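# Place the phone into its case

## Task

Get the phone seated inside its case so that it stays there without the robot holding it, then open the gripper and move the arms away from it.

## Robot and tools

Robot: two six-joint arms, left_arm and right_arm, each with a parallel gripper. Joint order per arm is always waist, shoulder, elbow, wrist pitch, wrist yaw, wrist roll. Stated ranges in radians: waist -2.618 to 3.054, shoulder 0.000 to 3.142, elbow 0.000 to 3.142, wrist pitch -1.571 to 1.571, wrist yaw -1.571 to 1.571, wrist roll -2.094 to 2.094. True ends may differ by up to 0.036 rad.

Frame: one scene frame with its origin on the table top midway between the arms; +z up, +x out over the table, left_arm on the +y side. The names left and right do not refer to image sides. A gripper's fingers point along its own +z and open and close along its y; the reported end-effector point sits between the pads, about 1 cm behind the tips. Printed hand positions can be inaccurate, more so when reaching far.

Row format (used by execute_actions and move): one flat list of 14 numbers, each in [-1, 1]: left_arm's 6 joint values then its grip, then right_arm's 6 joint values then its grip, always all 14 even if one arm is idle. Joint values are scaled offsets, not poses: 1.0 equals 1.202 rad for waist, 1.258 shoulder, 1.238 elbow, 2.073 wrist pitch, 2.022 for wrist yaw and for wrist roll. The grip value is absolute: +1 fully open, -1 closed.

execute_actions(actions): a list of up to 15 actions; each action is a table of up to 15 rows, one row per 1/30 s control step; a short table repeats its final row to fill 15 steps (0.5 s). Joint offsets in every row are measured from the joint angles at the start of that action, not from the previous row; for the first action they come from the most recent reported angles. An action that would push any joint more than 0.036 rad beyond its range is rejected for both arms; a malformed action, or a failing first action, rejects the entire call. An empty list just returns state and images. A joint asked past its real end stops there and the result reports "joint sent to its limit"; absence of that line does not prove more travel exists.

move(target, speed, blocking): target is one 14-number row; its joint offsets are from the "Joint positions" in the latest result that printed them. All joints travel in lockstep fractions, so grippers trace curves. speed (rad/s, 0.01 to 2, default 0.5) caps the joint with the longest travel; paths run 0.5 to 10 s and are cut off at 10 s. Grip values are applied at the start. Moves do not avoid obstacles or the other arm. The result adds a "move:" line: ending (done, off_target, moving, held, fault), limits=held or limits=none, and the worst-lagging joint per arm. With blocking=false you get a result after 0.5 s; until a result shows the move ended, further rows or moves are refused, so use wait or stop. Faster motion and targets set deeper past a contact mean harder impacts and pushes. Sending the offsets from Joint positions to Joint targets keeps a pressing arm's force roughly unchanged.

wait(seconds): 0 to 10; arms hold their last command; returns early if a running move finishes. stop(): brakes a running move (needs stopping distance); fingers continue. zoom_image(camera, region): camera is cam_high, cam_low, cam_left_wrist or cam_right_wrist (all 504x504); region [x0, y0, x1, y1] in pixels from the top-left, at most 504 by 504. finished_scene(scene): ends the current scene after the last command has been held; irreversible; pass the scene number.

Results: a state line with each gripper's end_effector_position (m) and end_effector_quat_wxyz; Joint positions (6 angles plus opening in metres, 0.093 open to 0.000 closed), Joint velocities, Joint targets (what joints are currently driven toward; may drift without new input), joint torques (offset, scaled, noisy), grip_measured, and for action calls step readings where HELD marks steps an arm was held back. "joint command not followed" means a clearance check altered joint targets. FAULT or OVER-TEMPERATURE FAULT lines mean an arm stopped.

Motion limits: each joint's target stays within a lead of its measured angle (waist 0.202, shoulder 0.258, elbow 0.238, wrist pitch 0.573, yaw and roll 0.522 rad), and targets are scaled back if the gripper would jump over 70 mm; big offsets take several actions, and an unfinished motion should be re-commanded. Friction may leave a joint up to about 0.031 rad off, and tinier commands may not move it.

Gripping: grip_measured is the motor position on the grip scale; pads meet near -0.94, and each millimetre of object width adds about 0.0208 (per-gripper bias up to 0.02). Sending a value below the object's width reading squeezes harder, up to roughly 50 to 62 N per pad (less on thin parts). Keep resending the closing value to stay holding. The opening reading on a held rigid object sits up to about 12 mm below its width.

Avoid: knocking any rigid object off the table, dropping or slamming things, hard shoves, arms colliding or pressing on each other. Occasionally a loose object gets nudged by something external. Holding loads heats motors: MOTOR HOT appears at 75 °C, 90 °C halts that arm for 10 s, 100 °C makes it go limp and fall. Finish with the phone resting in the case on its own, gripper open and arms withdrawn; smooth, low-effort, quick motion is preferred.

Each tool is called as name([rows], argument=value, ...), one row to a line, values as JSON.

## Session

execute_actions(actions=[])

Scene clock: 0.00 s.
left_arm: end_effector_position=(+0.3465, +0.2371, +0.1635) grip_measured=+0.981 end_effector_quat_wxyz=(+0.644, -0.034, +0.689, -0.330) | right_arm: end_effector_position=(+0.3656, -0.5812, +0.3278) grip_measured=+0.986 end_effector_quat_wxyz=(-0.185, -0.321, +0.785, -0.496)
Joint names: [waist, shoulder, elbow, wrist pitch, wrist yaw, wrist roll]
Joint positions: left_arm=[ 0.169  1.363  0.052  1.378  0.761 -0.569  0.092] | right_arm=[-0.637  1.835  1.947 -0.924  0.921 -1.618  0.093]
Joint velocities: left_arm=[ 0.007  0.002 -0.007 -0.007  0.095 -0.007 -0.   ] | right_arm=[-0.012 -0.012 -0.017 -0.007  0.007 -0.051  0.001]
Joint torques (N m, as the arm reports them, + toward a larger angle): no reading
Joint targets: left_arm=[0.169 1.363 0.052 1.378 0.761 -0.569] | right_arm=[-0.637 1.835 1.947 -0.924 0.921 -1.618]

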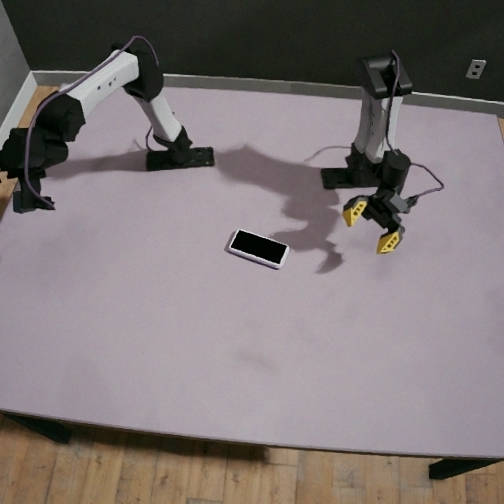

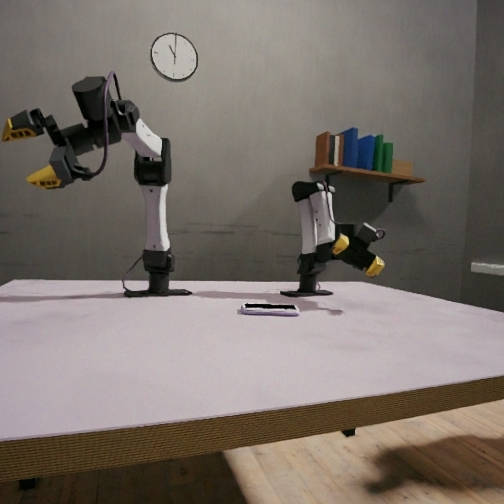

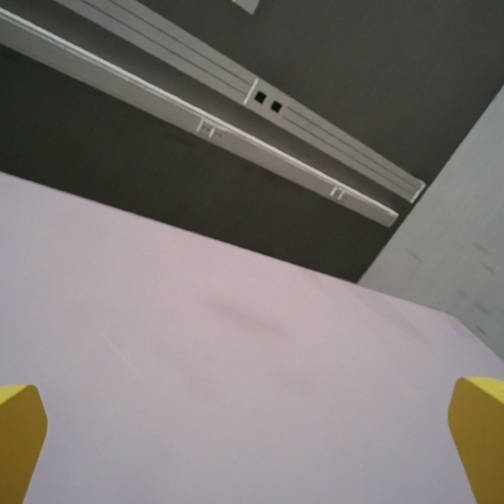

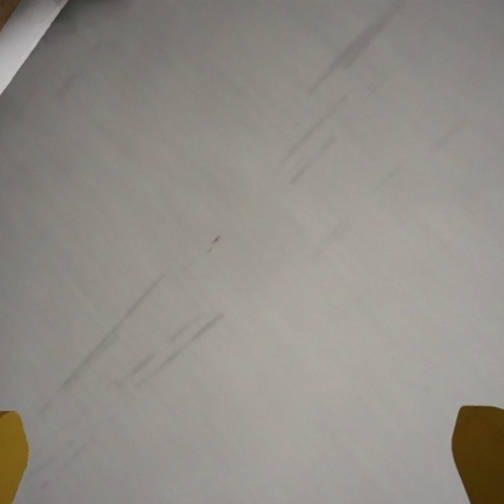

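zoom_image(camera="cam_high", region=[215, 210, 295, 290])

zoom_image(camera="cam_low", region=[230, 285, 310, 330])

Region (215, 210, 295, 290) of cam_high's 504x504 image, scaled by 6.300, with more detail than that image has.

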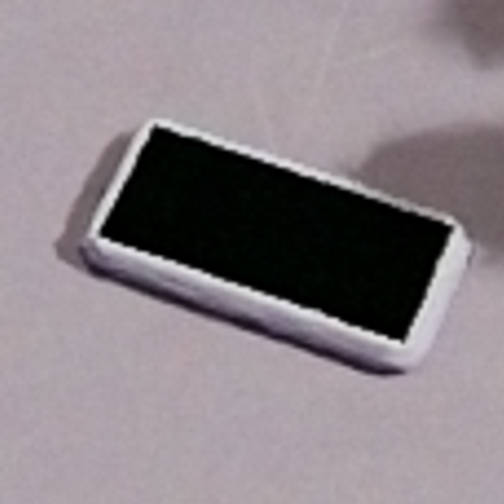

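Region (230, 285, 310, 330) of cam_low's 504x504 image, scaled by 6.300, with more detail than that image has; it fills the top 284 rows of this view, and the rest is white.

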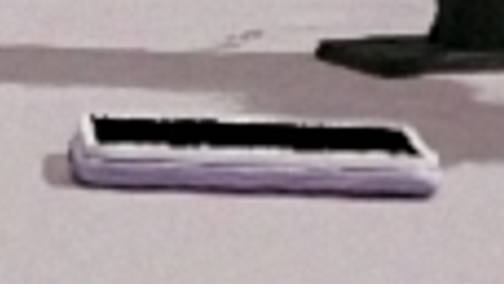

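move(target=[0.38,0,0,0,0,0,1, 0.901,0.066,-0.499,-0.054,-0.4595,0.481,0.07], speed=1.0)

Scene clock: 3.50 s.
left_arm: end_effector_position=(+0.3238, +0.3696, +0.1635) grip_measured=+0.981 end_effector_quat_wxyz=(+0.701, -0.185, +0.665, -0.180) | right_arm: end_effector_position=(+0.2973, -0.0622, +0.0414) grip_measured=+0.073 end_effector_quat_wxyz=(-0.007, -0.603, +0.798, +0.000)
Joint names: [waist, shoulder, elbow, wrist pitch, wrist yaw, wrist roll]
Joint positions: left_arm=[ 0.614  1.363  0.052  1.378  0.762 -0.569  0.092] | right_arm=[ 0.449  1.906  1.347 -1.027 -0.001 -0.657  0.049]
Joint velocities: left_arm=[-0.002  0.002 -0.007 -0.022 -0.022 -0.007 -0.   ] | right_arm=[-0.017  0.002 -0.017  0.037  0.007 -0.051 -0.001]
Joint torques (N m, as the arm reports them, + toward a larger angle): left_arm=[ 0.77 -2.53  5.63  2.01 -0.04  0.03] | right_arm=[-0.63 -6.88  5.18  0.22 -0.02  0.23]
Joint targets: left_arm=[0.626 1.363 0.052 1.378 0.761 -0.569] | right_arm=[0.446 1.918 1.329 -1.036 -0.008 -0.645]
move: done; limits=none; left_arm: farthest joint: the waist, 0.012 radians from its target (0.456 radians at the start); right_arm: farthest joint: the elbow, 0.018 radians from its target (0.617 radians at the start)

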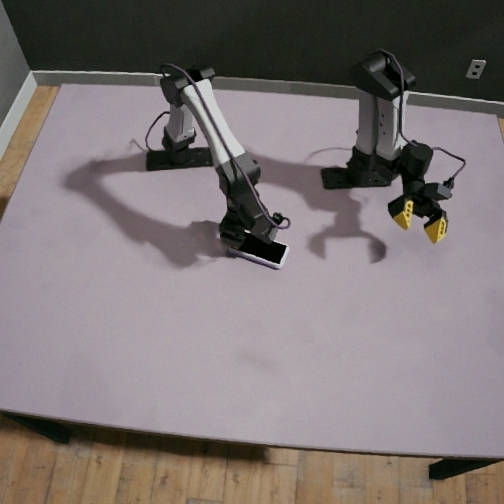

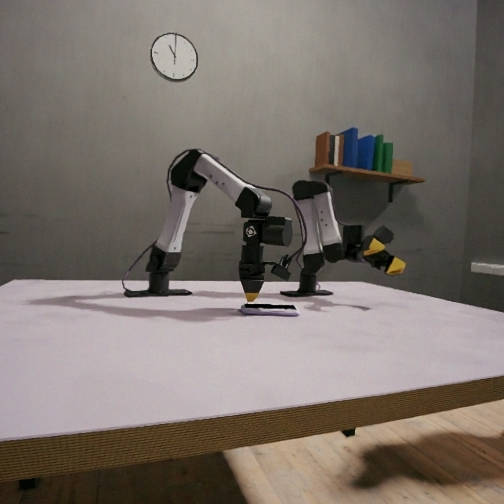

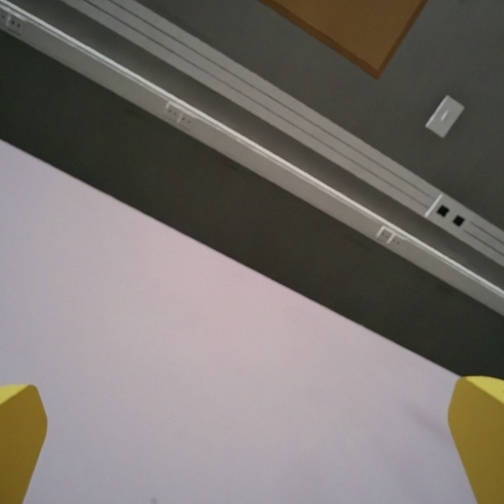

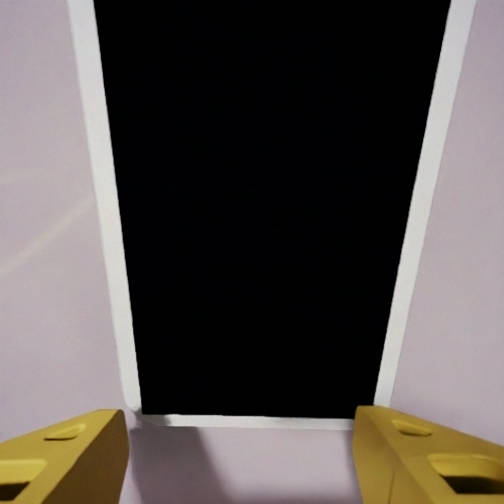

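execute_actions([
  [[0,0,0,0,0,0,1,0,0.0118,-0.0169,0.0030,0,0.008,0.07],[0,0,0,0,0,0,1,0,0.0142,-0.0192,0.0100,0,0.010,0.07],[0,0,0,0,0,0,1,0,0.0165,-0.0216,0.0170,0,0.012,0.07],[0,0,0,0,0,0,1,0,0.0188,-0.0239,0.0230,0,0.014,0.07],[0,0,0,0,0,0,1,0,0.0211,-0.0263,0.0280,0,0.016,0.07],[0,0,0,0,0,0,1,0,0.0235,-0.0286,0.0320,0,0.017,0.07],[0,0,0,0,0,0,1,0,0.0258,-0.0310,0.0350,0,0.017,0.07],[0,0,0,0,0,0,1,0,0.0281,-0.0334,0.0375,0,0.017,0.07],[0,0,0,0,0,0,1,0,0.0304,-0.0357,0.0390,0,0.017,0.07],[0,0,0,0,0,0,1,0,0.0328,-0.0381,0.0395,0,0.017,0.07],[0,0,0,0,0,0,1,0,0.0351,-0.0404,0.0390,0,0.017,0.07],[0,0,0,0,0,0,1,0,0.0374,-0.0428,0.0385,0,0.017,0.07]],
])

Scene clock: 4.67 s.
left_arm: end_effector_position=(+0.3238, +0.3696, +0.1635) grip_measured=+0.981 end_effector_quat_wxyz=(+0.701, -0.185, +0.665, -0.180) | right_arm: end_effector_position=(+0.3013, -0.0592, +0.0262) grip_measured=+0.073 end_effector_quat_wxyz=(-0.002, -0.594, +0.805, +0.000)
Joint names: [waist, shoulder, elbow, wrist pitch, wrist yaw, wrist roll]
Joint positions: left_arm=[ 0.614  1.363  0.052  1.378  0.762 -0.569  0.092] | right_arm=[ 0.449  1.934  1.321 -0.962 -0.001 -0.635  0.049]
Joint velocities: left_arm=[-0.007 -0.002  0.002 -0.007 -0.066  0.022 -0.001] | right_arm=[-0.002 -0.002 -0.012  0.007 -0.037  0.007 -0.001]
Joint torques (N m, as the arm reports them, + toward a larger angle): left_arm=[-0.27 -2.56  5.56  2.03  0.    0.04] | right_arm=[-0.3  -6.55  4.5   0.46  0.09  0.21]
Joint targets: left_arm=[0.614 1.363 0.052 1.378 0.762 -0.569] | right_arm=[0.449 1.953 1.295 -0.947 -0.001 -0.622]
Step readings (joint positions):
0: left_arm=[0.614 1.363 0.052 1.378 0.762 -0.569] | right_arm=[0.449 1.906 1.347 -1.027 -0.001 -0.656]
1: left_arm=[0.614 1.363 0.052 1.378 0.762 -0.569] | right_arm=[0.449 1.906 1.347 -1.027 -0.001 -0.656]
2: left_arm=[0.614 1.363 0.052 1.378 0.762 -0.569] | right_arm=[0.449 1.906 1.347 -1.026 -0.001 -0.654]
4: left_arm=[0.614 1.363 0.052 1.378 0.762 -0.569] | right_arm=[0.449 1.906 1.347 -1.018 -0.001 -0.649]
8: left_arm=[0.614 1.363 0.052 1.378 0.762 -0.569] | right_arm=[0.449 1.909 1.344 -0.986 -0.001 -0.640]
15: Joint positions above

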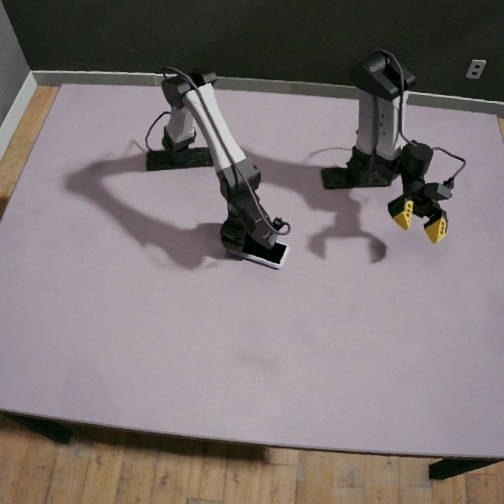

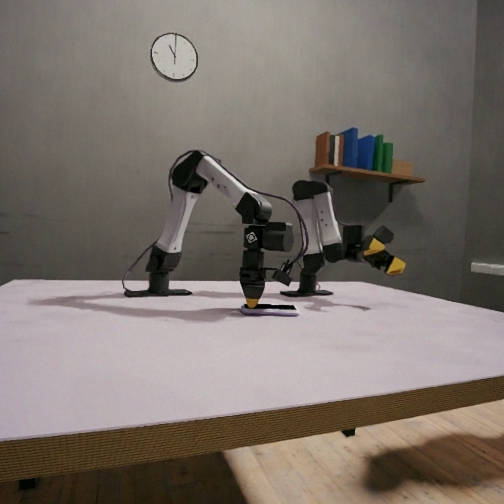

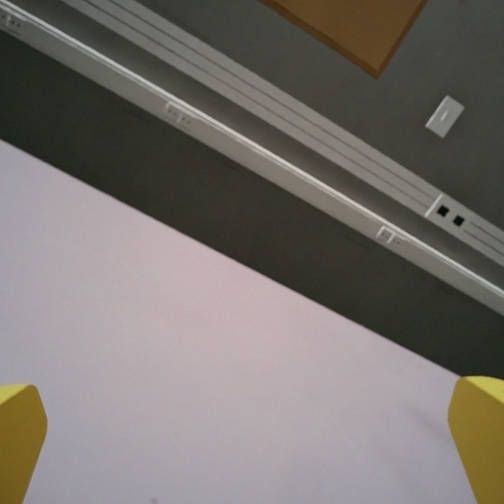

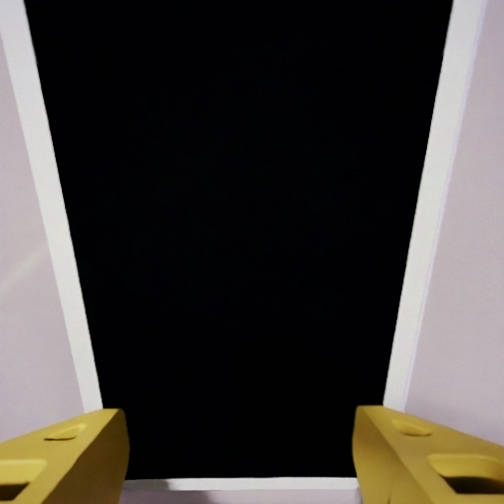

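execute_actions([
  [[0,0,0,0,0,0,1,0,0.0210,-0.0256,0.0083,0,0.003,0.07],[0,0,0,0,0,0,1,0,0.0268,-0.0302,0.0094,0,0,0.07],[0,0,0,0,0,0,1,0,0.0327,-0.0348,0.0105,0,0,0.07],[0,0,0,0,0,0,1,0,0.0386,-0.0394,0.0117,0,0,0.07],[0,0,0,0,0,0,1,0,0.0444,-0.0440,0.0128,0,0,0.07],[0,0,0,0,0,0,1,0,0.0503,-0.0486,0.0139,0,0,0.07],[0,0,0,0,0,0,1,0,0.0562,-0.0532,0.0150,0,0,0.07],[0,0,0,0,0,0,1,0,0.0621,-0.0578,0.0161,0,0,0.07],[0,0,0,0,0,0,1,0,0.0679,-0.0624,0.0172,0,0,0.07],[0,0,0,0,0,0,1,0,0.0738,-0.0670,0.0184,0,0,0.07],[0,0,0,0,0,0,1,0,0.0797,-0.0716,0.0195,0,0,0.07],[0,0,0,0,0,0,1,0,0.0855,-0.0762,0.0206,0,0,0.07],[0,0,0,0,0,0,1,0,0.0914,-0.0808,0.0217,0,0,0.07]],
])

Scene clock: 6.10 s.
left_arm: end_effector_position=(+0.3238, +0.3696, +0.1635) grip_measured=+0.981 end_effector_quat_wxyz=(+0.701, -0.185, +0.665, -0.180) | right_arm: end_effector_position=(+0.3003, -0.0597, +0.0189) grip_measured=+0.073 end_effector_quat_wxyz=(-0.006, -0.593, +0.805, +0.001)
Joint names: [waist, shoulder, elbow, wrist pitch, wrist yaw, wrist roll]
Joint positions: left_arm=[ 0.614  1.363  0.052  1.378  0.762 -0.569  0.092] | right_arm=[ 0.449  1.947  1.308 -0.944 -0.002 -0.633  0.049]
Joint velocities: left_arm=[-0.002 -0.007 -0.002  0.051  0.066  0.066 -0.   ] | right_arm=[ 0.002 -0.007  0.002 -0.007 -0.051 -0.007  0.   ]
Joint torques (N m, as the arm reports them, + toward a larger angle): left_arm=[-0.24 -2.55  5.55  2.04 -0.01  0.02] | right_arm=[-0.29 -1.02 -0.82  0.58  0.09  0.11]
Joint targets: left_arm=[0.614 1.363 0.052 1.378 0.762 -0.569] | right_arm=[0.449 2.049 1.221 -0.917 -0.001 -0.635]
Step readings (joint positions):
0: left_arm=[0.614 1.363 0.052 1.378 0.762 -0.569] | right_arm=[0.449 1.934 1.321 -0.962 -0.001 -0.633]
1: left_arm=[0.614 1.363 0.052 1.378 0.762 -0.569] | right_arm=[0.449 1.934 1.321 -0.962 -0.001 -0.633]
2: left_arm=[0.614 1.363 0.052 1.378 0.762 -0.569] | right_arm=[0.449 1.934 1.321 -0.962 -0.001 -0.633]
4: left_arm=[0.614 1.363 0.052 1.378 0.762 -0.569] | right_arm=[0.449 1.935 1.320 -0.961 -0.001 -0.633]
8: left_arm=[0.614 1.363 0.052 1.378 0.762 -0.569] | right_arm=[0.449 1.938 1.315 -0.954 -0.001 -0.633]
15: Joint positions above

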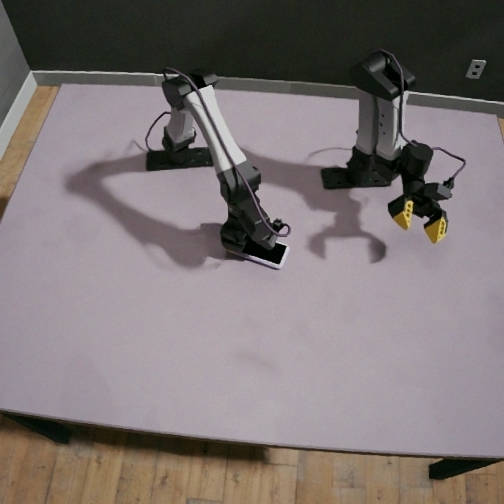

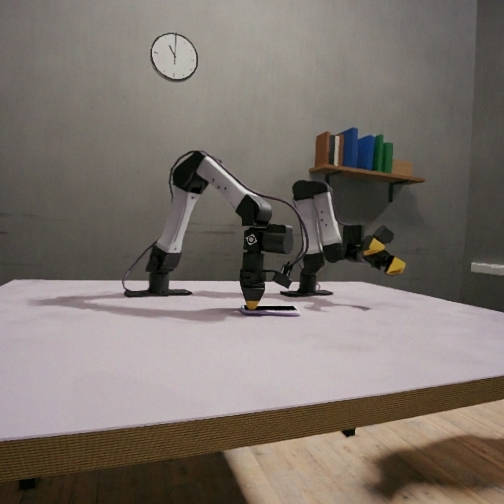

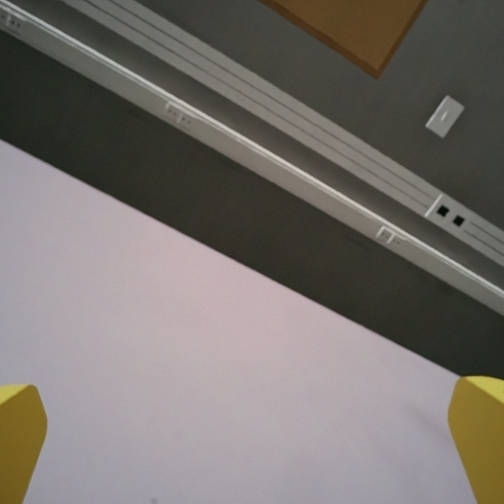

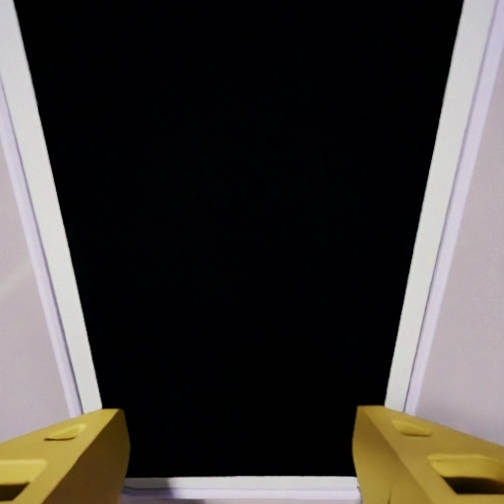

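execute_actions([
  [[0,0,0,0,0,0,1,0,0.0596,-0.0501,0.0096,0,0,0.07],[0,0,0,0,0,0,1,0,0.0382,-0.0291,0.0058,0,0,0.07],[0,0,0,0,0,0,1,0,0.0175,-0.0081,0.0019,0,0,0.07],[0,0,0,0,0,0,1,0,0,0.0129,-0.0029,0,0,0.07],[0,0,0,0,0,0,1,0,0,0.0323,-0.0106,0,0,0.07],[0,0,0,0,0,0,1,0,0.0040,0.0517,-0.0203,0,0.0025,0.07],[0,0,0,0,0,0,1,0.0033,0.0095,0.0711,-0.0299,0,0.0059,0.07],[0,0,0,0,0,0,1,0.0083,0.0175,0.0905,-0.0386,0,0.0099,0.07],[0,0,0,0,0,0,1,0.0150,0.0286,0.1107,-0.0463,0,0.0138,0.07],[0,0,0,0,0,0,1,0.0225,0.0413,0.1300,-0.0531,0,0.0178,0.07],[0,0,0,0,0,0,1,0.0300,0.0541,0.1486,-0.0584,0,0.0218,0.07],[0,0,0,0,0,0,1,0.0366,0.0652,0.1648,-0.0622,0,0.0252,0.07],[0,0,0,0,0,0,1,0.0424,0.0739,0.1785,-0.0646,0,0.0277,0.07],[0,0,0,0,0,0,1,0.0466,0.0803,0.1874,-0.0661,0,0.0297,0.07],[0,0,0,0,0,0,1,0.0483,0.0835,0.1922,-0.0661,0,0.0302,0.07]],
])

Scene clock: 7.63 s.
left_arm: end_effector_position=(+0.3238, +0.3696, +0.1635) grip_measured=+0.981 end_effector_quat_wxyz=(+0.701, -0.185, +0.665, -0.180) | right_arm: end_effector_position=(+0.3209, -0.0259, +0.0432) grip_measured=+0.073 end_effector_quat_wxyz=(+0.014, -0.596, +0.803, +0.001)
Joint names: [waist, shoulder, elbow, wrist pitch, wrist yaw, wrist roll]
Joint positions: left_arm=[ 0.614  1.363  0.052  1.378  0.762 -0.569  0.092] | right_arm=[ 0.488  2.015  1.508 -1.035 -0.002 -0.601  0.049]
Joint velocities: left_arm=[-0.012  0.017 -0.017  0.007  0.066  0.066  0.001] | right_arm=[ 0.227  0.276  0.335 -0.168 -0.051  0.051 -0.001]
Joint torques (N m, as the arm reports them, + toward a larger angle): left_arm=[-0.33 -2.56  5.63  2.02 -0.02  0.05] | right_arm=[ 0.24 -7.33  8.43  0.11  0.1   0.22]
Joint targets: left_arm=[0.614 1.363 0.052 1.378 0.762 -0.569] | right_arm=[0.507 2.052 1.546 -1.081 -0.002 -0.572]
Step readings (joint positions):
0: left_arm=[0.614 1.363 0.052 1.378 0.762 -0.569] | right_arm=[0.449 1.947 1.308 -0.944 -0.002 -0.633]
1: left_arm=[0.614 1.363 0.052 1.378 0.762 -0.569] | right_arm=[0.449 1.947 1.308 -0.944 -0.002 -0.633]
2: left_arm=[0.614 1.363 0.052 1.378 0.762 -0.569] | right_arm=[0.449 1.945 1.308 -0.944 -0.002 -0.633]
4: left_arm=[0.614 1.363 0.052 1.378 0.762 -0.569] | right_arm=[0.449 1.941 1.310 -0.944 -0.002 -0.633]
8: left_arm=[0.614 1.363 0.052 1.378 0.762 -0.569] | right_arm=[0.449 1.945 1.349 -0.978 -0.002 -0.632]
15: Joint positions above

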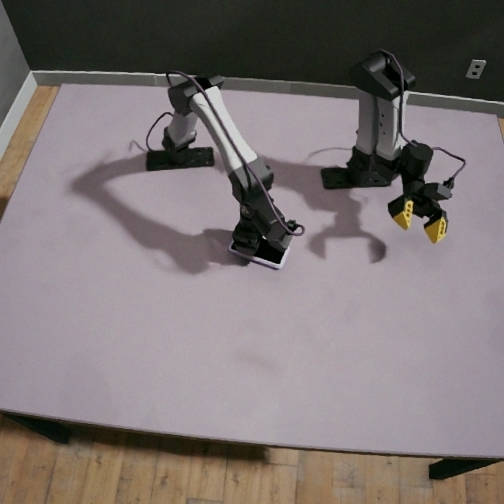

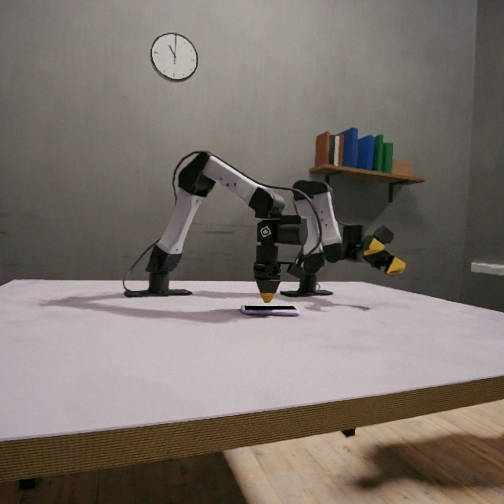

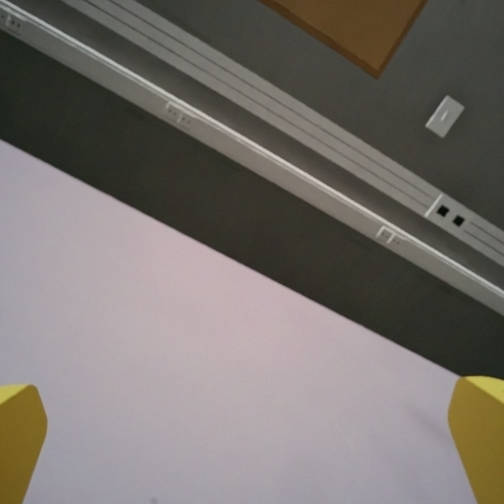

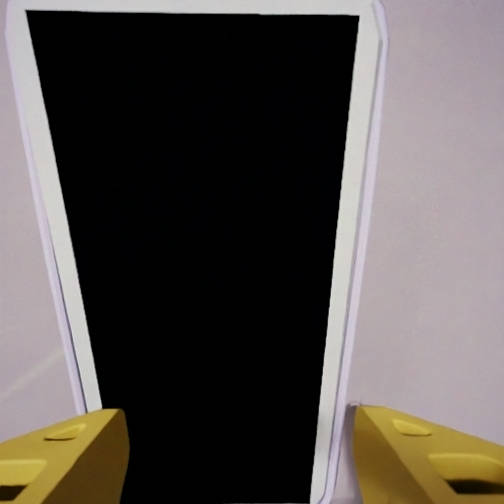

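execute_actions([
  [[0,0,0,0,0,0,1,0.0171,0.0321,0.0351,-0.0236,0,0.0156,0.07],[0,0,0,0,0,0,1,0.0206,0.0398,0.0475,-0.0275,0,0.0190,0.07],[0,0,0,0,0,0,1,0.0259,0.0514,0.0664,-0.0331,0,0.0241,0.07],[0,0,0,0,0,0,1,0.0327,0.0662,0.0903,-0.0400,0,0.0303,0.07],[0,0,0,0,0,0,1,0.0405,0.0832,0.1179,-0.0475,0,0.0371,0.07],[0,0,0,0,0,0,1,0.0489,0.1015,0.1475,-0.0550,0,0.0438,0.07],[0,0,0,0,0,0,1,0.0576,0.1203,0.1780,-0.0619,0,0.0500,0.07],[0,0,0,0,0,0,1,0.0660,0.1386,0.2076,-0.0675,0,0.0551,0.07],[0,0,0,0,0,0,1,0.0738,0.1556,0.2352,-0.0714,0,0.0585,0.07],[0,0,0,0,0,0,1,0.0806,0.1704,0.2591,-0.0728,0,0.0598,0.07],[0,0,0,0,0,0,1,0.0859,0.1820,0.2780,-0.0728,0,0.0598,0.07],[0,0,0,0,0,0,1,0.0894,0.1897,0.2904,-0.0728,0,0.0598,0.07],[0,0,0,0,0,0,1,0.0907,0.1924,0.2948,-0.0728,0,0.0598,0.07]],
])

execute_actions(actions=[])

Scene clock: 8.57 s.
left_arm: end_effector_position=(+0.3238, +0.3696, +0.1635) grip_measured=+0.981 end_effector_quat_wxyz=(+0.701, -0.185, +0.665, -0.180) | right_arm: end_effector_position=(+0.3323, +0.0429, +0.0385) grip_measured=+0.073 end_effector_quat_wxyz=(+0.011, -0.598, +0.801, +0.002)
Joint names: [waist, shoulder, elbow, wrist pitch, wrist yaw, wrist roll]
Joint positions: left_arm=[ 0.614  1.363  0.052  1.378  0.762 -0.569  0.092] | right_arm=[ 0.595  2.24   1.841 -1.151 -0.002 -0.501  0.049]
Joint velocities: left_arm=[ 0.007 -0.012 -0.007 -0.051  0.081  0.037  0.   ] | right_arm=[ 0.081  0.09   0.081 -0.066  0.022  0.051 -0.   ]
Joint torques (N m, as the arm reports them, + toward a larger angle): left_arm=[-0.27 -2.45  5.6   2.03 -0.03  0.04] | right_arm=[-0.54 -9.55  9.33  0.14  0.1   0.22]
Joint targets: left_arm=[0.614 1.363 0.052 1.378 0.762 -0.569] | right_arm=[0.597 2.257 1.873 -1.186 -0.002 -0.480]
Step readings (joint positions):
0: left_arm=[0.614 1.363 0.052 1.378 0.762 -0.569] | right_arm=[0.503 2.036 1.520 -1.067 -0.002 -0.584]
1: left_arm=[0.614 1.363 0.052 1.378 0.762 -0.569] | right_arm=[0.503 2.036 1.520 -1.068 -0.002 -0.583]
2: left_arm=[0.614 1.363 0.052 1.378 0.762 -0.569] | right_arm=[0.503 2.038 1.523 -1.072 -0.002 -0.582]
4: left_arm=[0.614 1.363 0.052 1.378 0.762 -0.569] | right_arm=[0.506 2.053 1.550 -1.089 -0.002 -0.574]
8: left_arm=[0.614 1.363 0.052 1.378 0.762 -0.569] | right_arm=[0.533 2.129 1.677 -1.128 -0.002 -0.540]
15: Joint positions above

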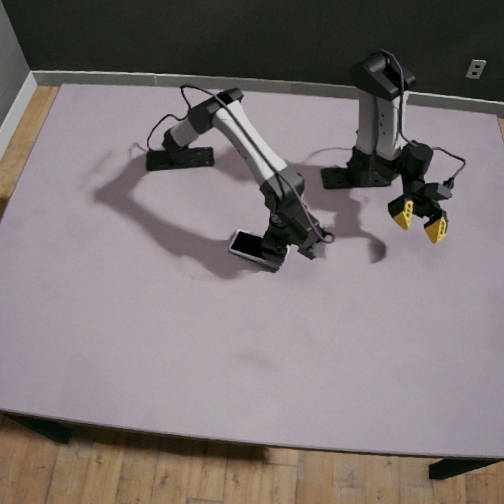

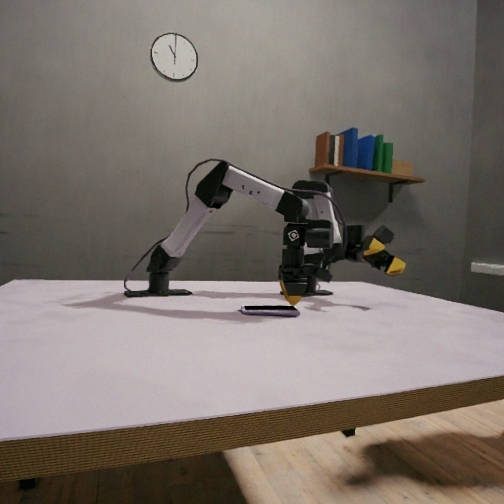

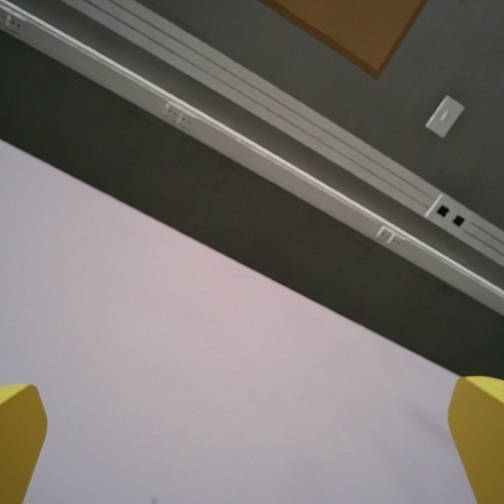

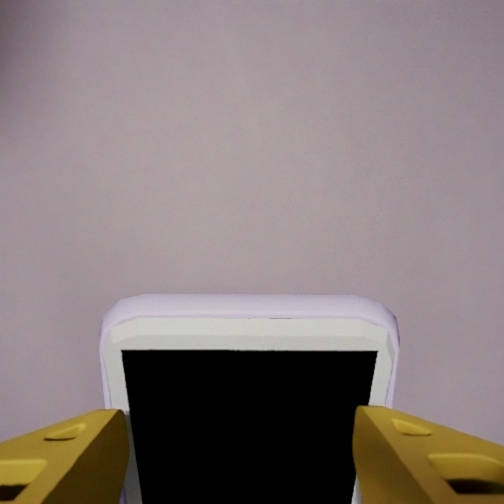

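Scene clock: 8.57 s.
left_arm: end_effector_position=(+0.3238, +0.3696, +0.1635) grip_measured=+0.981 end_effector_quat_wxyz=(+0.701, -0.185, +0.665, -0.180) | right_arm: end_effector_position=(+0.3323, +0.0429, +0.0385) grip_measured=+0.073 end_effector_quat_wxyz=(+0.011, -0.598, +0.801, +0.002)
Joint names: [waist, shoulder, elbow, wrist pitch, wrist yaw, wrist roll]
Joint positions: left_arm=[ 0.614  1.363  0.052  1.378  0.762 -0.569  0.092] | right_arm=[ 0.595  2.24   1.841 -1.151 -0.002 -0.501  0.049]
Joint velocities: left_arm=[ 0.007 -0.012 -0.007 -0.051  0.081  0.037  0.   ] | right_arm=[ 0.081  0.09   0.081 -0.066  0.022  0.051 -0.   ]
Joint torques (N m, as the arm reports them, + toward a larger angle): left_arm=[-0.27 -2.45  5.6   2.03 -0.03  0.04] | right_arm=[-0.54 -9.55  9.33  0.14  0.1   0.22]
Joint targets: left_arm=[0.614 1.363 0.052 1.378 0.762 -0.569] | right_arm=[0.597 2.257 1.873 -1.186 -0.002 -0.480]

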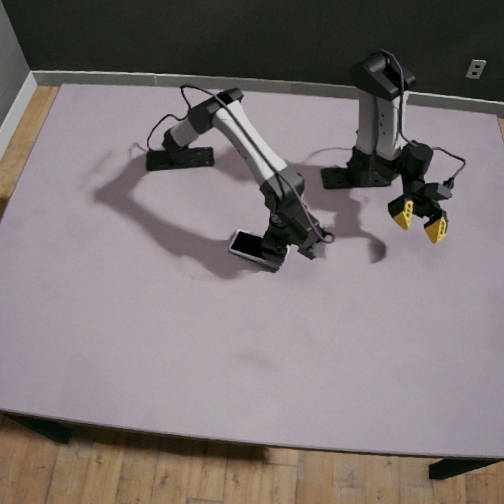

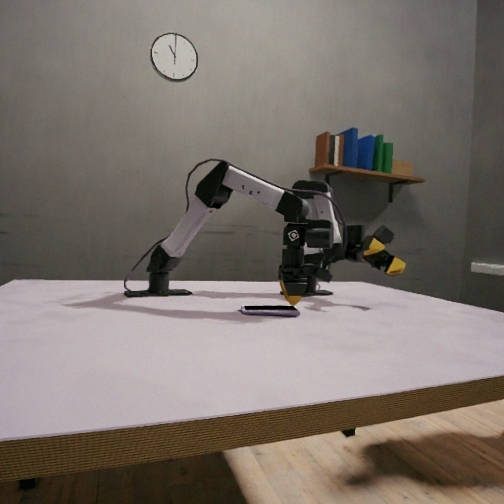

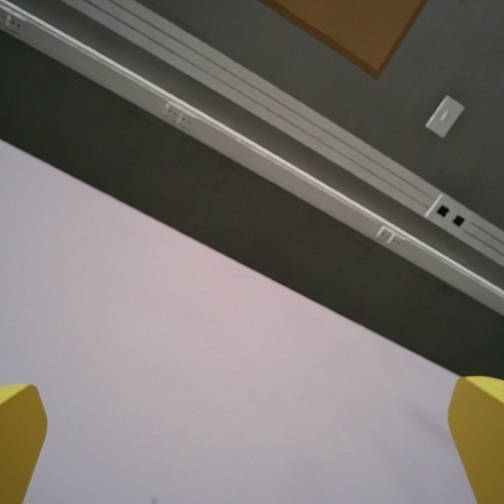

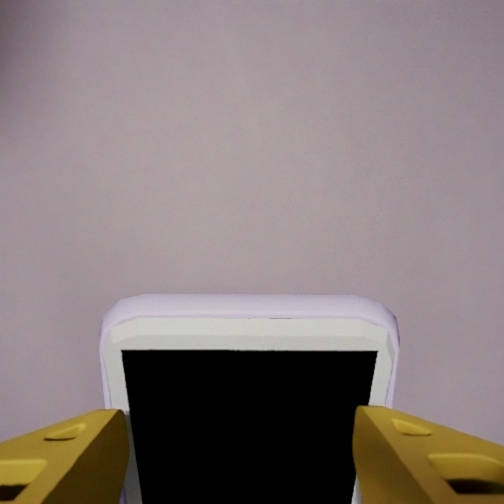

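wait(seconds=0)

Scene clock: 8.77 s.
left_arm: end_effector_position=(+0.3238, +0.3696, +0.1635) grip_measured=+0.981 end_effector_quat_wxyz=(+0.701, -0.185, +0.665, -0.180) | right_arm: end_effector_position=(+0.3290, +0.0407, +0.0380) grip_measured=+0.073 end_effector_quat_wxyz=(+0.002, -0.596, +0.803, +0.001)
Joint names: [waist, shoulder, elbow, wrist pitch, wrist yaw, wrist roll]
Joint positions: left_arm=[ 0.614  1.363  0.052  1.378  0.762 -0.569  0.092] | right_arm=[ 0.597  2.242  1.843 -1.168 -0.002 -0.493  0.049]
Joint velocities: left_arm=[ 0.002  0.002 -0.002 -0.037  0.007  0.007  0.   ] | right_arm=[ 0.017 -0.017 -0.007 -0.11  -0.022  0.066  0.   ]
Joint torques (N m, as the arm reports them, + toward a larger angle): left_arm=[-0.28 -2.57  5.61  2.   -0.02  0.05] | right_arm=[-0.18 -9.24  9.55  0.26  0.1   0.22]
Joint targets: left_arm=[0.614 1.363 0.052 1.378 0.762 -0.569] | right_arm=[0.597 2.257 1.873 -1.186 -0.002 -0.480]

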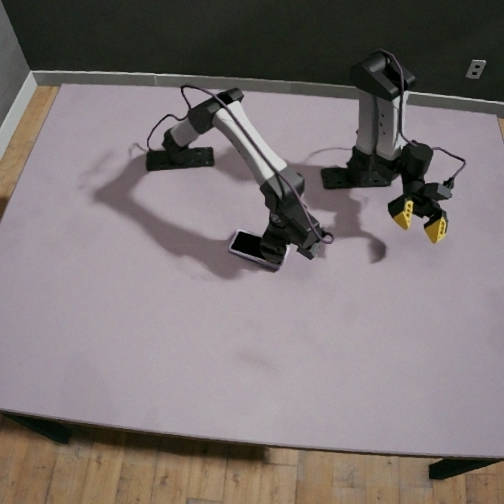

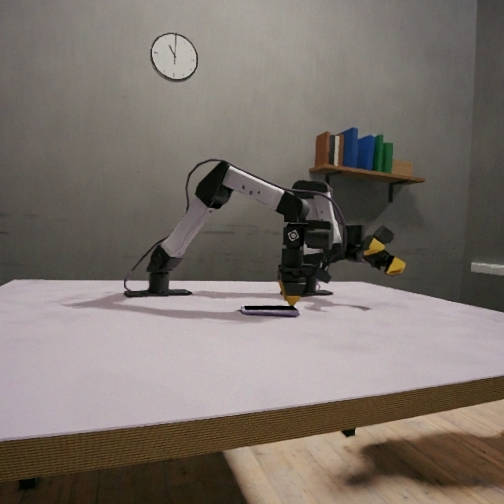

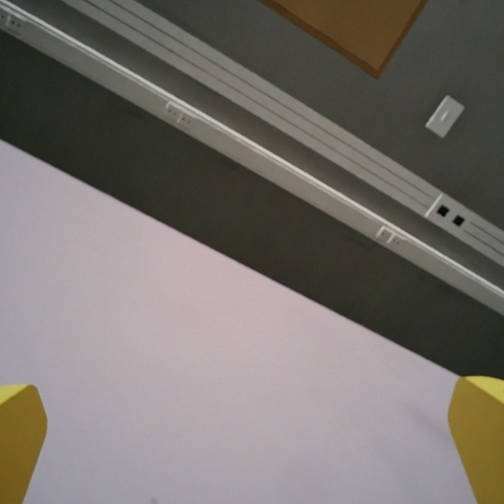

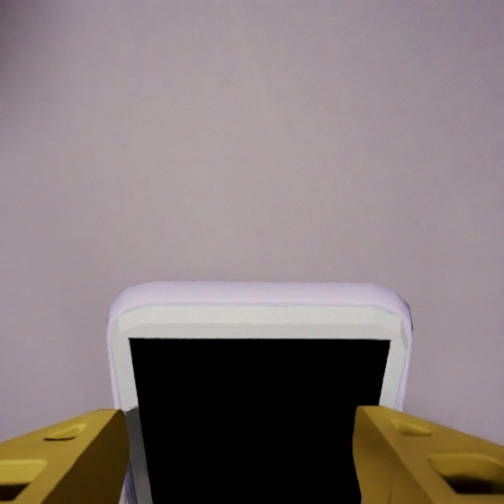

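execute_actions([
  [[0,0,0,0,0,0,1,-0.0030,0.0142,0.0215,-0.0040,0,0.003,0.03],[0,0,0,0,0,0,1,-0.0058,0.0165,0.0188,0.0010,0,0,0.03],[0,0,0,0,0,0,1,-0.0082,0.0189,0.0161,0.0060,0,0,0.03],[0,0,0,0,0,0,1,-0.0102,0.0212,0.0134,0.0100,0,0,0.03],[0,0,0,0,0,0,1,-0.0117,0.0235,0.0107,0.0135,0,0,0.03],[0,0,0,0,0,0,1,-0.0126,0.0258,0.0080,0.0160,0,0,0.03],[0,0,0,0,0,0,1,-0.0129,0.0281,0.0054,0.0178,0,0,0.03],[0,0,0,0,0,0,1,-0.0129,0.0304,0.0027,0.0188,0,0,0.03],[0,0,0,0,0,0,1,-0.0129,0.0328,0.0000,0.0190,0,0,0.03],[0,0,0,0,0,0,1,-0.0129,0.0351,-0.0027,0.0188,0,0,0.03],[0,0,0,0,0,0,1,-0.0129,0.0374,-0.0054,0.0184,0,0,0.03],[0,0,0,0,0,0,1,-0.0129,0.0397,-0.0081,0.0180,0,0,0.03]],
])

Scene clock: 9.50 s.
left_arm: end_effector_position=(+0.3238, +0.3696, +0.1635) grip_measured=+0.981 end_effector_quat_wxyz=(+0.701, -0.185, +0.665, -0.180) | right_arm: end_effector_position=(+0.3333, +0.0413, +0.0260) grip_measured=+0.033 end_effector_quat_wxyz=(-0.001, -0.593, +0.805, +0.001)
Joint names: [waist, shoulder, elbow, wrist pitch, wrist yaw, wrist roll]
Joint positions: left_arm=[ 0.614  1.363  0.052  1.378  0.762 -0.569  0.092] | right_arm=[ 0.59   2.271  1.843 -1.144 -0.002 -0.491  0.047]
Joint velocities: left_arm=[-0.002 -0.017 -0.012 -0.022  0.095  0.037  0.   ] | right_arm=[-0.002 -0.007  0.012  0.051  0.022 -0.037  0.   ]
Joint torques (N m, as the arm reports them, + toward a larger angle): left_arm=[-0.31 -2.49  5.6   2.01 -0.02  0.03] | right_arm=[-1.19 -8.91  6.13  0.45  0.09  0.09]
Joint targets: left_arm=[0.614 1.363 0.052 1.378 0.762 -0.569] | right_arm=[0.581 2.292 1.833 -1.131 -0.002 -0.493]
Step readings (joint positions):
0: left_arm=[0.614 1.363 0.052 1.378 0.762 -0.569] | right_arm=[0.597 2.242 1.843 -1.173 -0.002 -0.491]
1: left_arm=[0.614 1.363 0.052 1.378 0.762 -0.569] | right_arm=[0.597 2.242 1.843 -1.173 -0.002 -0.491]
2: left_arm=[0.614 1.363 0.052 1.378 0.762 -0.569] | right_arm=[0.597 2.242 1.843 -1.173 -0.002 -0.491]
4: left_arm=[0.614 1.363 0.052 1.378 0.762 -0.569] | right_arm=[0.597 2.242 1.843 -1.171 -0.002 -0.491]
8: left_arm=[0.614 1.363 0.052 1.378 0.762 -0.569] | right_arm=[0.594 2.252 1.843 -1.155 -0.002 -0.491]
15: Joint positions above

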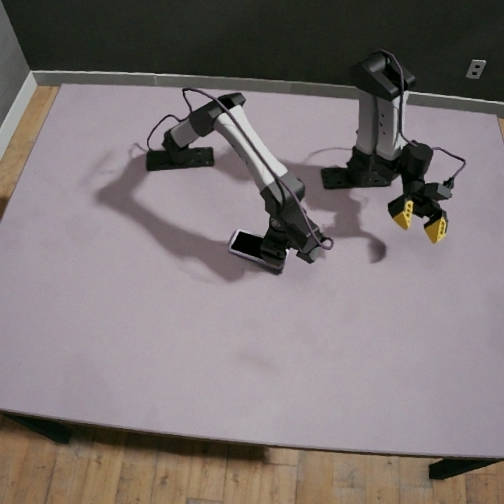

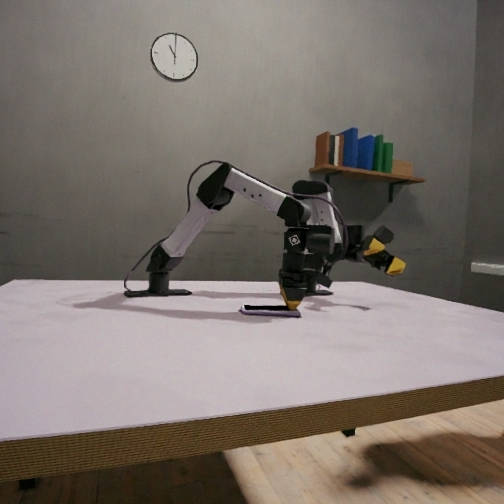

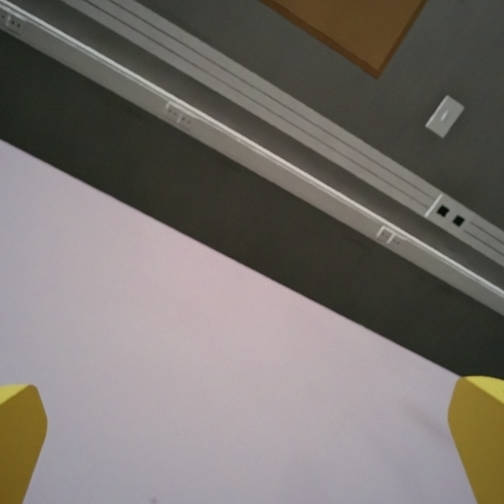

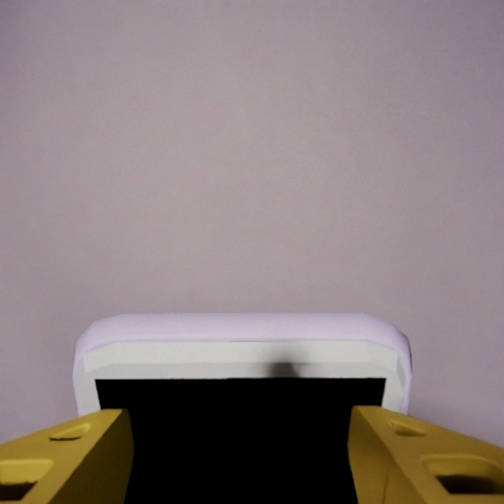

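execute_actions([
  [[0,0,0,0,0,0,1,-0.005,0.0228,-0.0118,0.0071,0,0,0.03],[0,0,0,0,0,0,1,-0.003,0.0288,-0.0155,0.0079,0,0,0.03],[0,0,0,0,0,0,1,-0.001,0.0349,-0.0193,0.0087,0,0,0.03],[0,0,0,0,0,0,1,0,0.0409,-0.0230,0.0096,0,0,0.03],[0,0,0,0,0,0,1,0,0.0470,-0.0267,0.0104,0,0,0.03],[0,0,0,0,0,0,1,0,0.0530,-0.0304,0.0112,0,0,0.03],[0,0,0,0,0,0,1,0,0.0591,-0.0342,0.0120,0,0,0.03],[0,0,0,0,0,0,1,0,0.0651,-0.0379,0.0128,0,0,0.03],[0,0,0,0,0,0,1,0,0.0712,-0.0416,0.0136,0,0,0.03],[0,0,0,0,0,0,1,0,0.0772,-0.0453,0.0145,0,0,0.03],[0,0,0,0,0,0,1,0,0.0833,-0.0491,0.0153,0,0,0.03],[0,0,0,0,0,0,1,0,0.0893,-0.0528,0.0161,0,0,0.03],[0,0,0,0,0,0,1,0,0.0954,-0.0565,0.0169,0,0,0.03]],
])

Scene clock: 10.23 s.
left_arm: end_effector_position=(+0.3238, +0.3696, +0.1635) grip_measured=+0.981 end_effector_quat_wxyz=(+0.701, -0.185, +0.665, -0.180) | right_arm: end_effector_position=(+0.3329, +0.0406, +0.0190) grip_measured=+0.032 end_effector_quat_wxyz=(-0.007, -0.593, +0.805, -0.001)
Joint names: [waist, shoulder, elbow, wrist pitch, wrist yaw, wrist roll]
Joint positions: left_arm=[ 0.614  1.363  0.052  1.378  0.762 -0.569  0.092] | right_arm=[ 0.59   2.288  1.843 -1.141 -0.001 -0.491  0.047]
Joint velocities: left_arm=[-0.007  0.002 -0.007 -0.022  0.007 -0.095  0.   ] | right_arm=[-0.002  0.002 -0.002 -0.051 -0.037  0.007 -0.001]
Joint torques (N m, as the arm reports them, + toward a larger angle): left_arm=[-0.29 -2.5   5.6   2.01 -0.03  0.02] | right_arm=[-0.25 -3.55  1.01  0.61  0.08  0.1 ]
Joint targets: left_arm=[0.614 1.363 0.052 1.378 0.762 -0.569] | right_arm=[0.590 2.391 1.773 -1.109 -0.002 -0.491]
Step readings (joint positions):
0: left_arm=[0.614 1.363 0.052 1.378 0.762 -0.569] | right_arm=[0.590 2.271 1.843 -1.144 -0.002 -0.491]
1: left_arm=[0.614 1.363 0.052 1.378 0.762 -0.569] | right_arm=[0.590 2.271 1.843 -1.144 -0.002 -0.491]
2: left_arm=[0.614 1.363 0.052 1.378 0.762 -0.569] | right_arm=[0.590 2.271 1.843 -1.144 -0.002 -0.491]
4: left_arm=[0.614 1.363 0.052 1.378 0.762 -0.569] | right_arm=[0.590 2.272 1.843 -1.144 -0.002 -0.491]
8: left_arm=[0.614 1.363 0.052 1.378 0.762 -0.569] | right_arm=[0.590 2.277 1.843 -1.143 -0.002 -0.491]
15: Joint positions above

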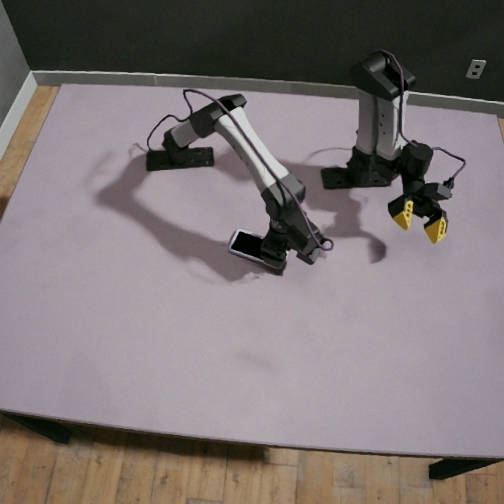

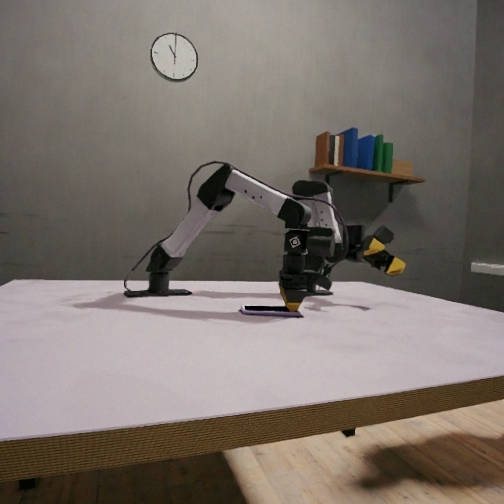

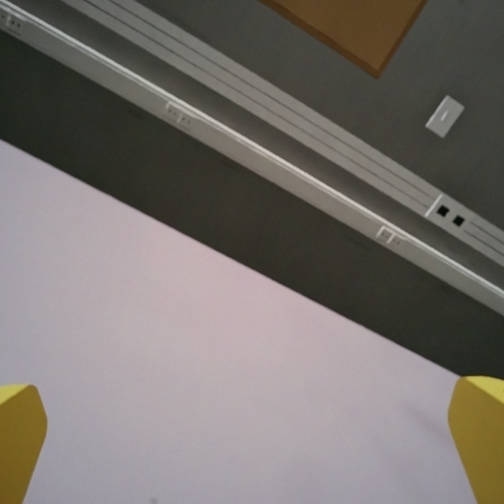

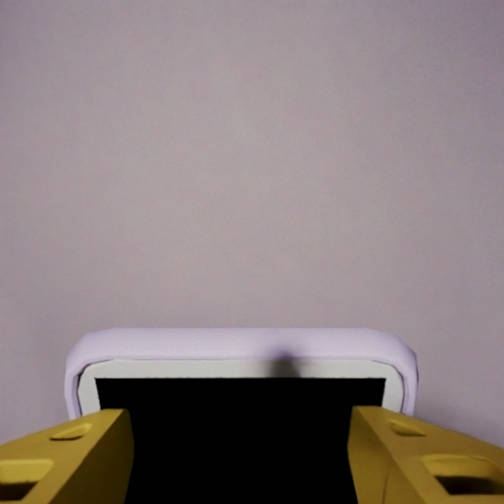

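move(target=[0,0,0,0,0,0,1, -0.44,-0.587,-0.317,-0.077,0,0,0.03], speed=0.95)

Scene clock: 11.73 s.
left_arm: end_effector_position=(+0.3238, +0.3696, +0.1635) grip_measured=+0.981 end_effector_quat_wxyz=(+0.701, -0.185, +0.665, -0.180) | right_arm: end_effector_position=(+0.3250, -0.1869, +0.1788) grip_measured=+0.032 end_effector_quat_wxyz=(+0.097, -0.363, +0.927, -0.011)
Joint names: [waist, shoulder, elbow, wrist pitch, wrist yaw, wrist roll]
Joint positions: left_arm=[ 0.614  1.363  0.052  1.378  0.762 -0.569  0.092] | right_arm=[ 0.067  1.56   1.475 -1.29  -0.001 -0.491  0.047]
Joint velocities: left_arm=[-0.017  0.002 -0.012 -0.007  0.066  0.022 -0.001] | right_arm=[-0.017 -0.007 -0.007 -0.022  0.095  0.007  0.   ]
Joint torques (N m, as the arm reports them, + toward a larger angle): left_arm=[-0.3  -2.52  5.56  2.01 -0.02  0.03] | right_arm=[-0.82 -6.05  5.36  0.62  0.1   0.12]
Joint targets: left_arm=[0.614 1.363 0.052 1.378 0.762 -0.569] | right_arm=[0.062 1.549 1.451 -1.301 -0.001 -0.491]
move: off_target (right_arm); limits=none; left_arm: farthest joint: the waist, 0.000 radians from its target (0.000 radians at the start); right_arm: farthest joint: the elbow, 0.024 radians from its target (0.393 radians at the start)

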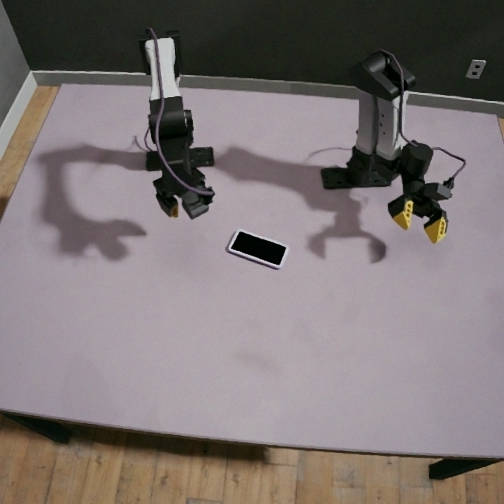

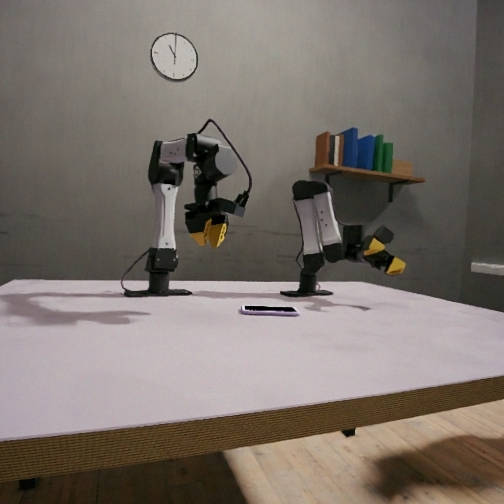

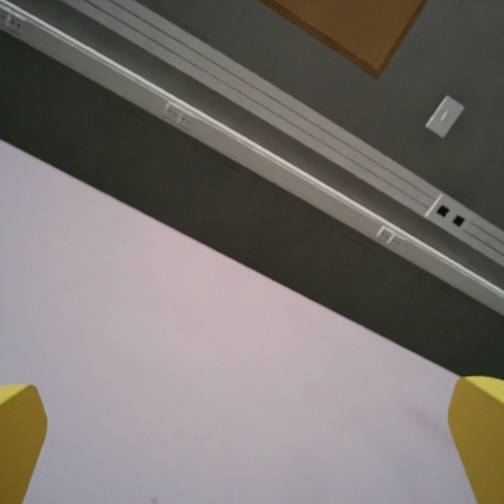

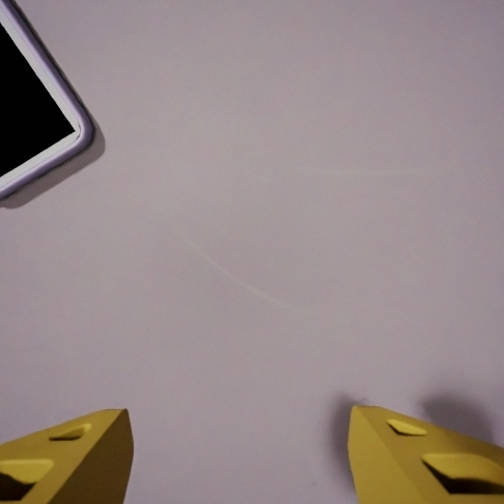

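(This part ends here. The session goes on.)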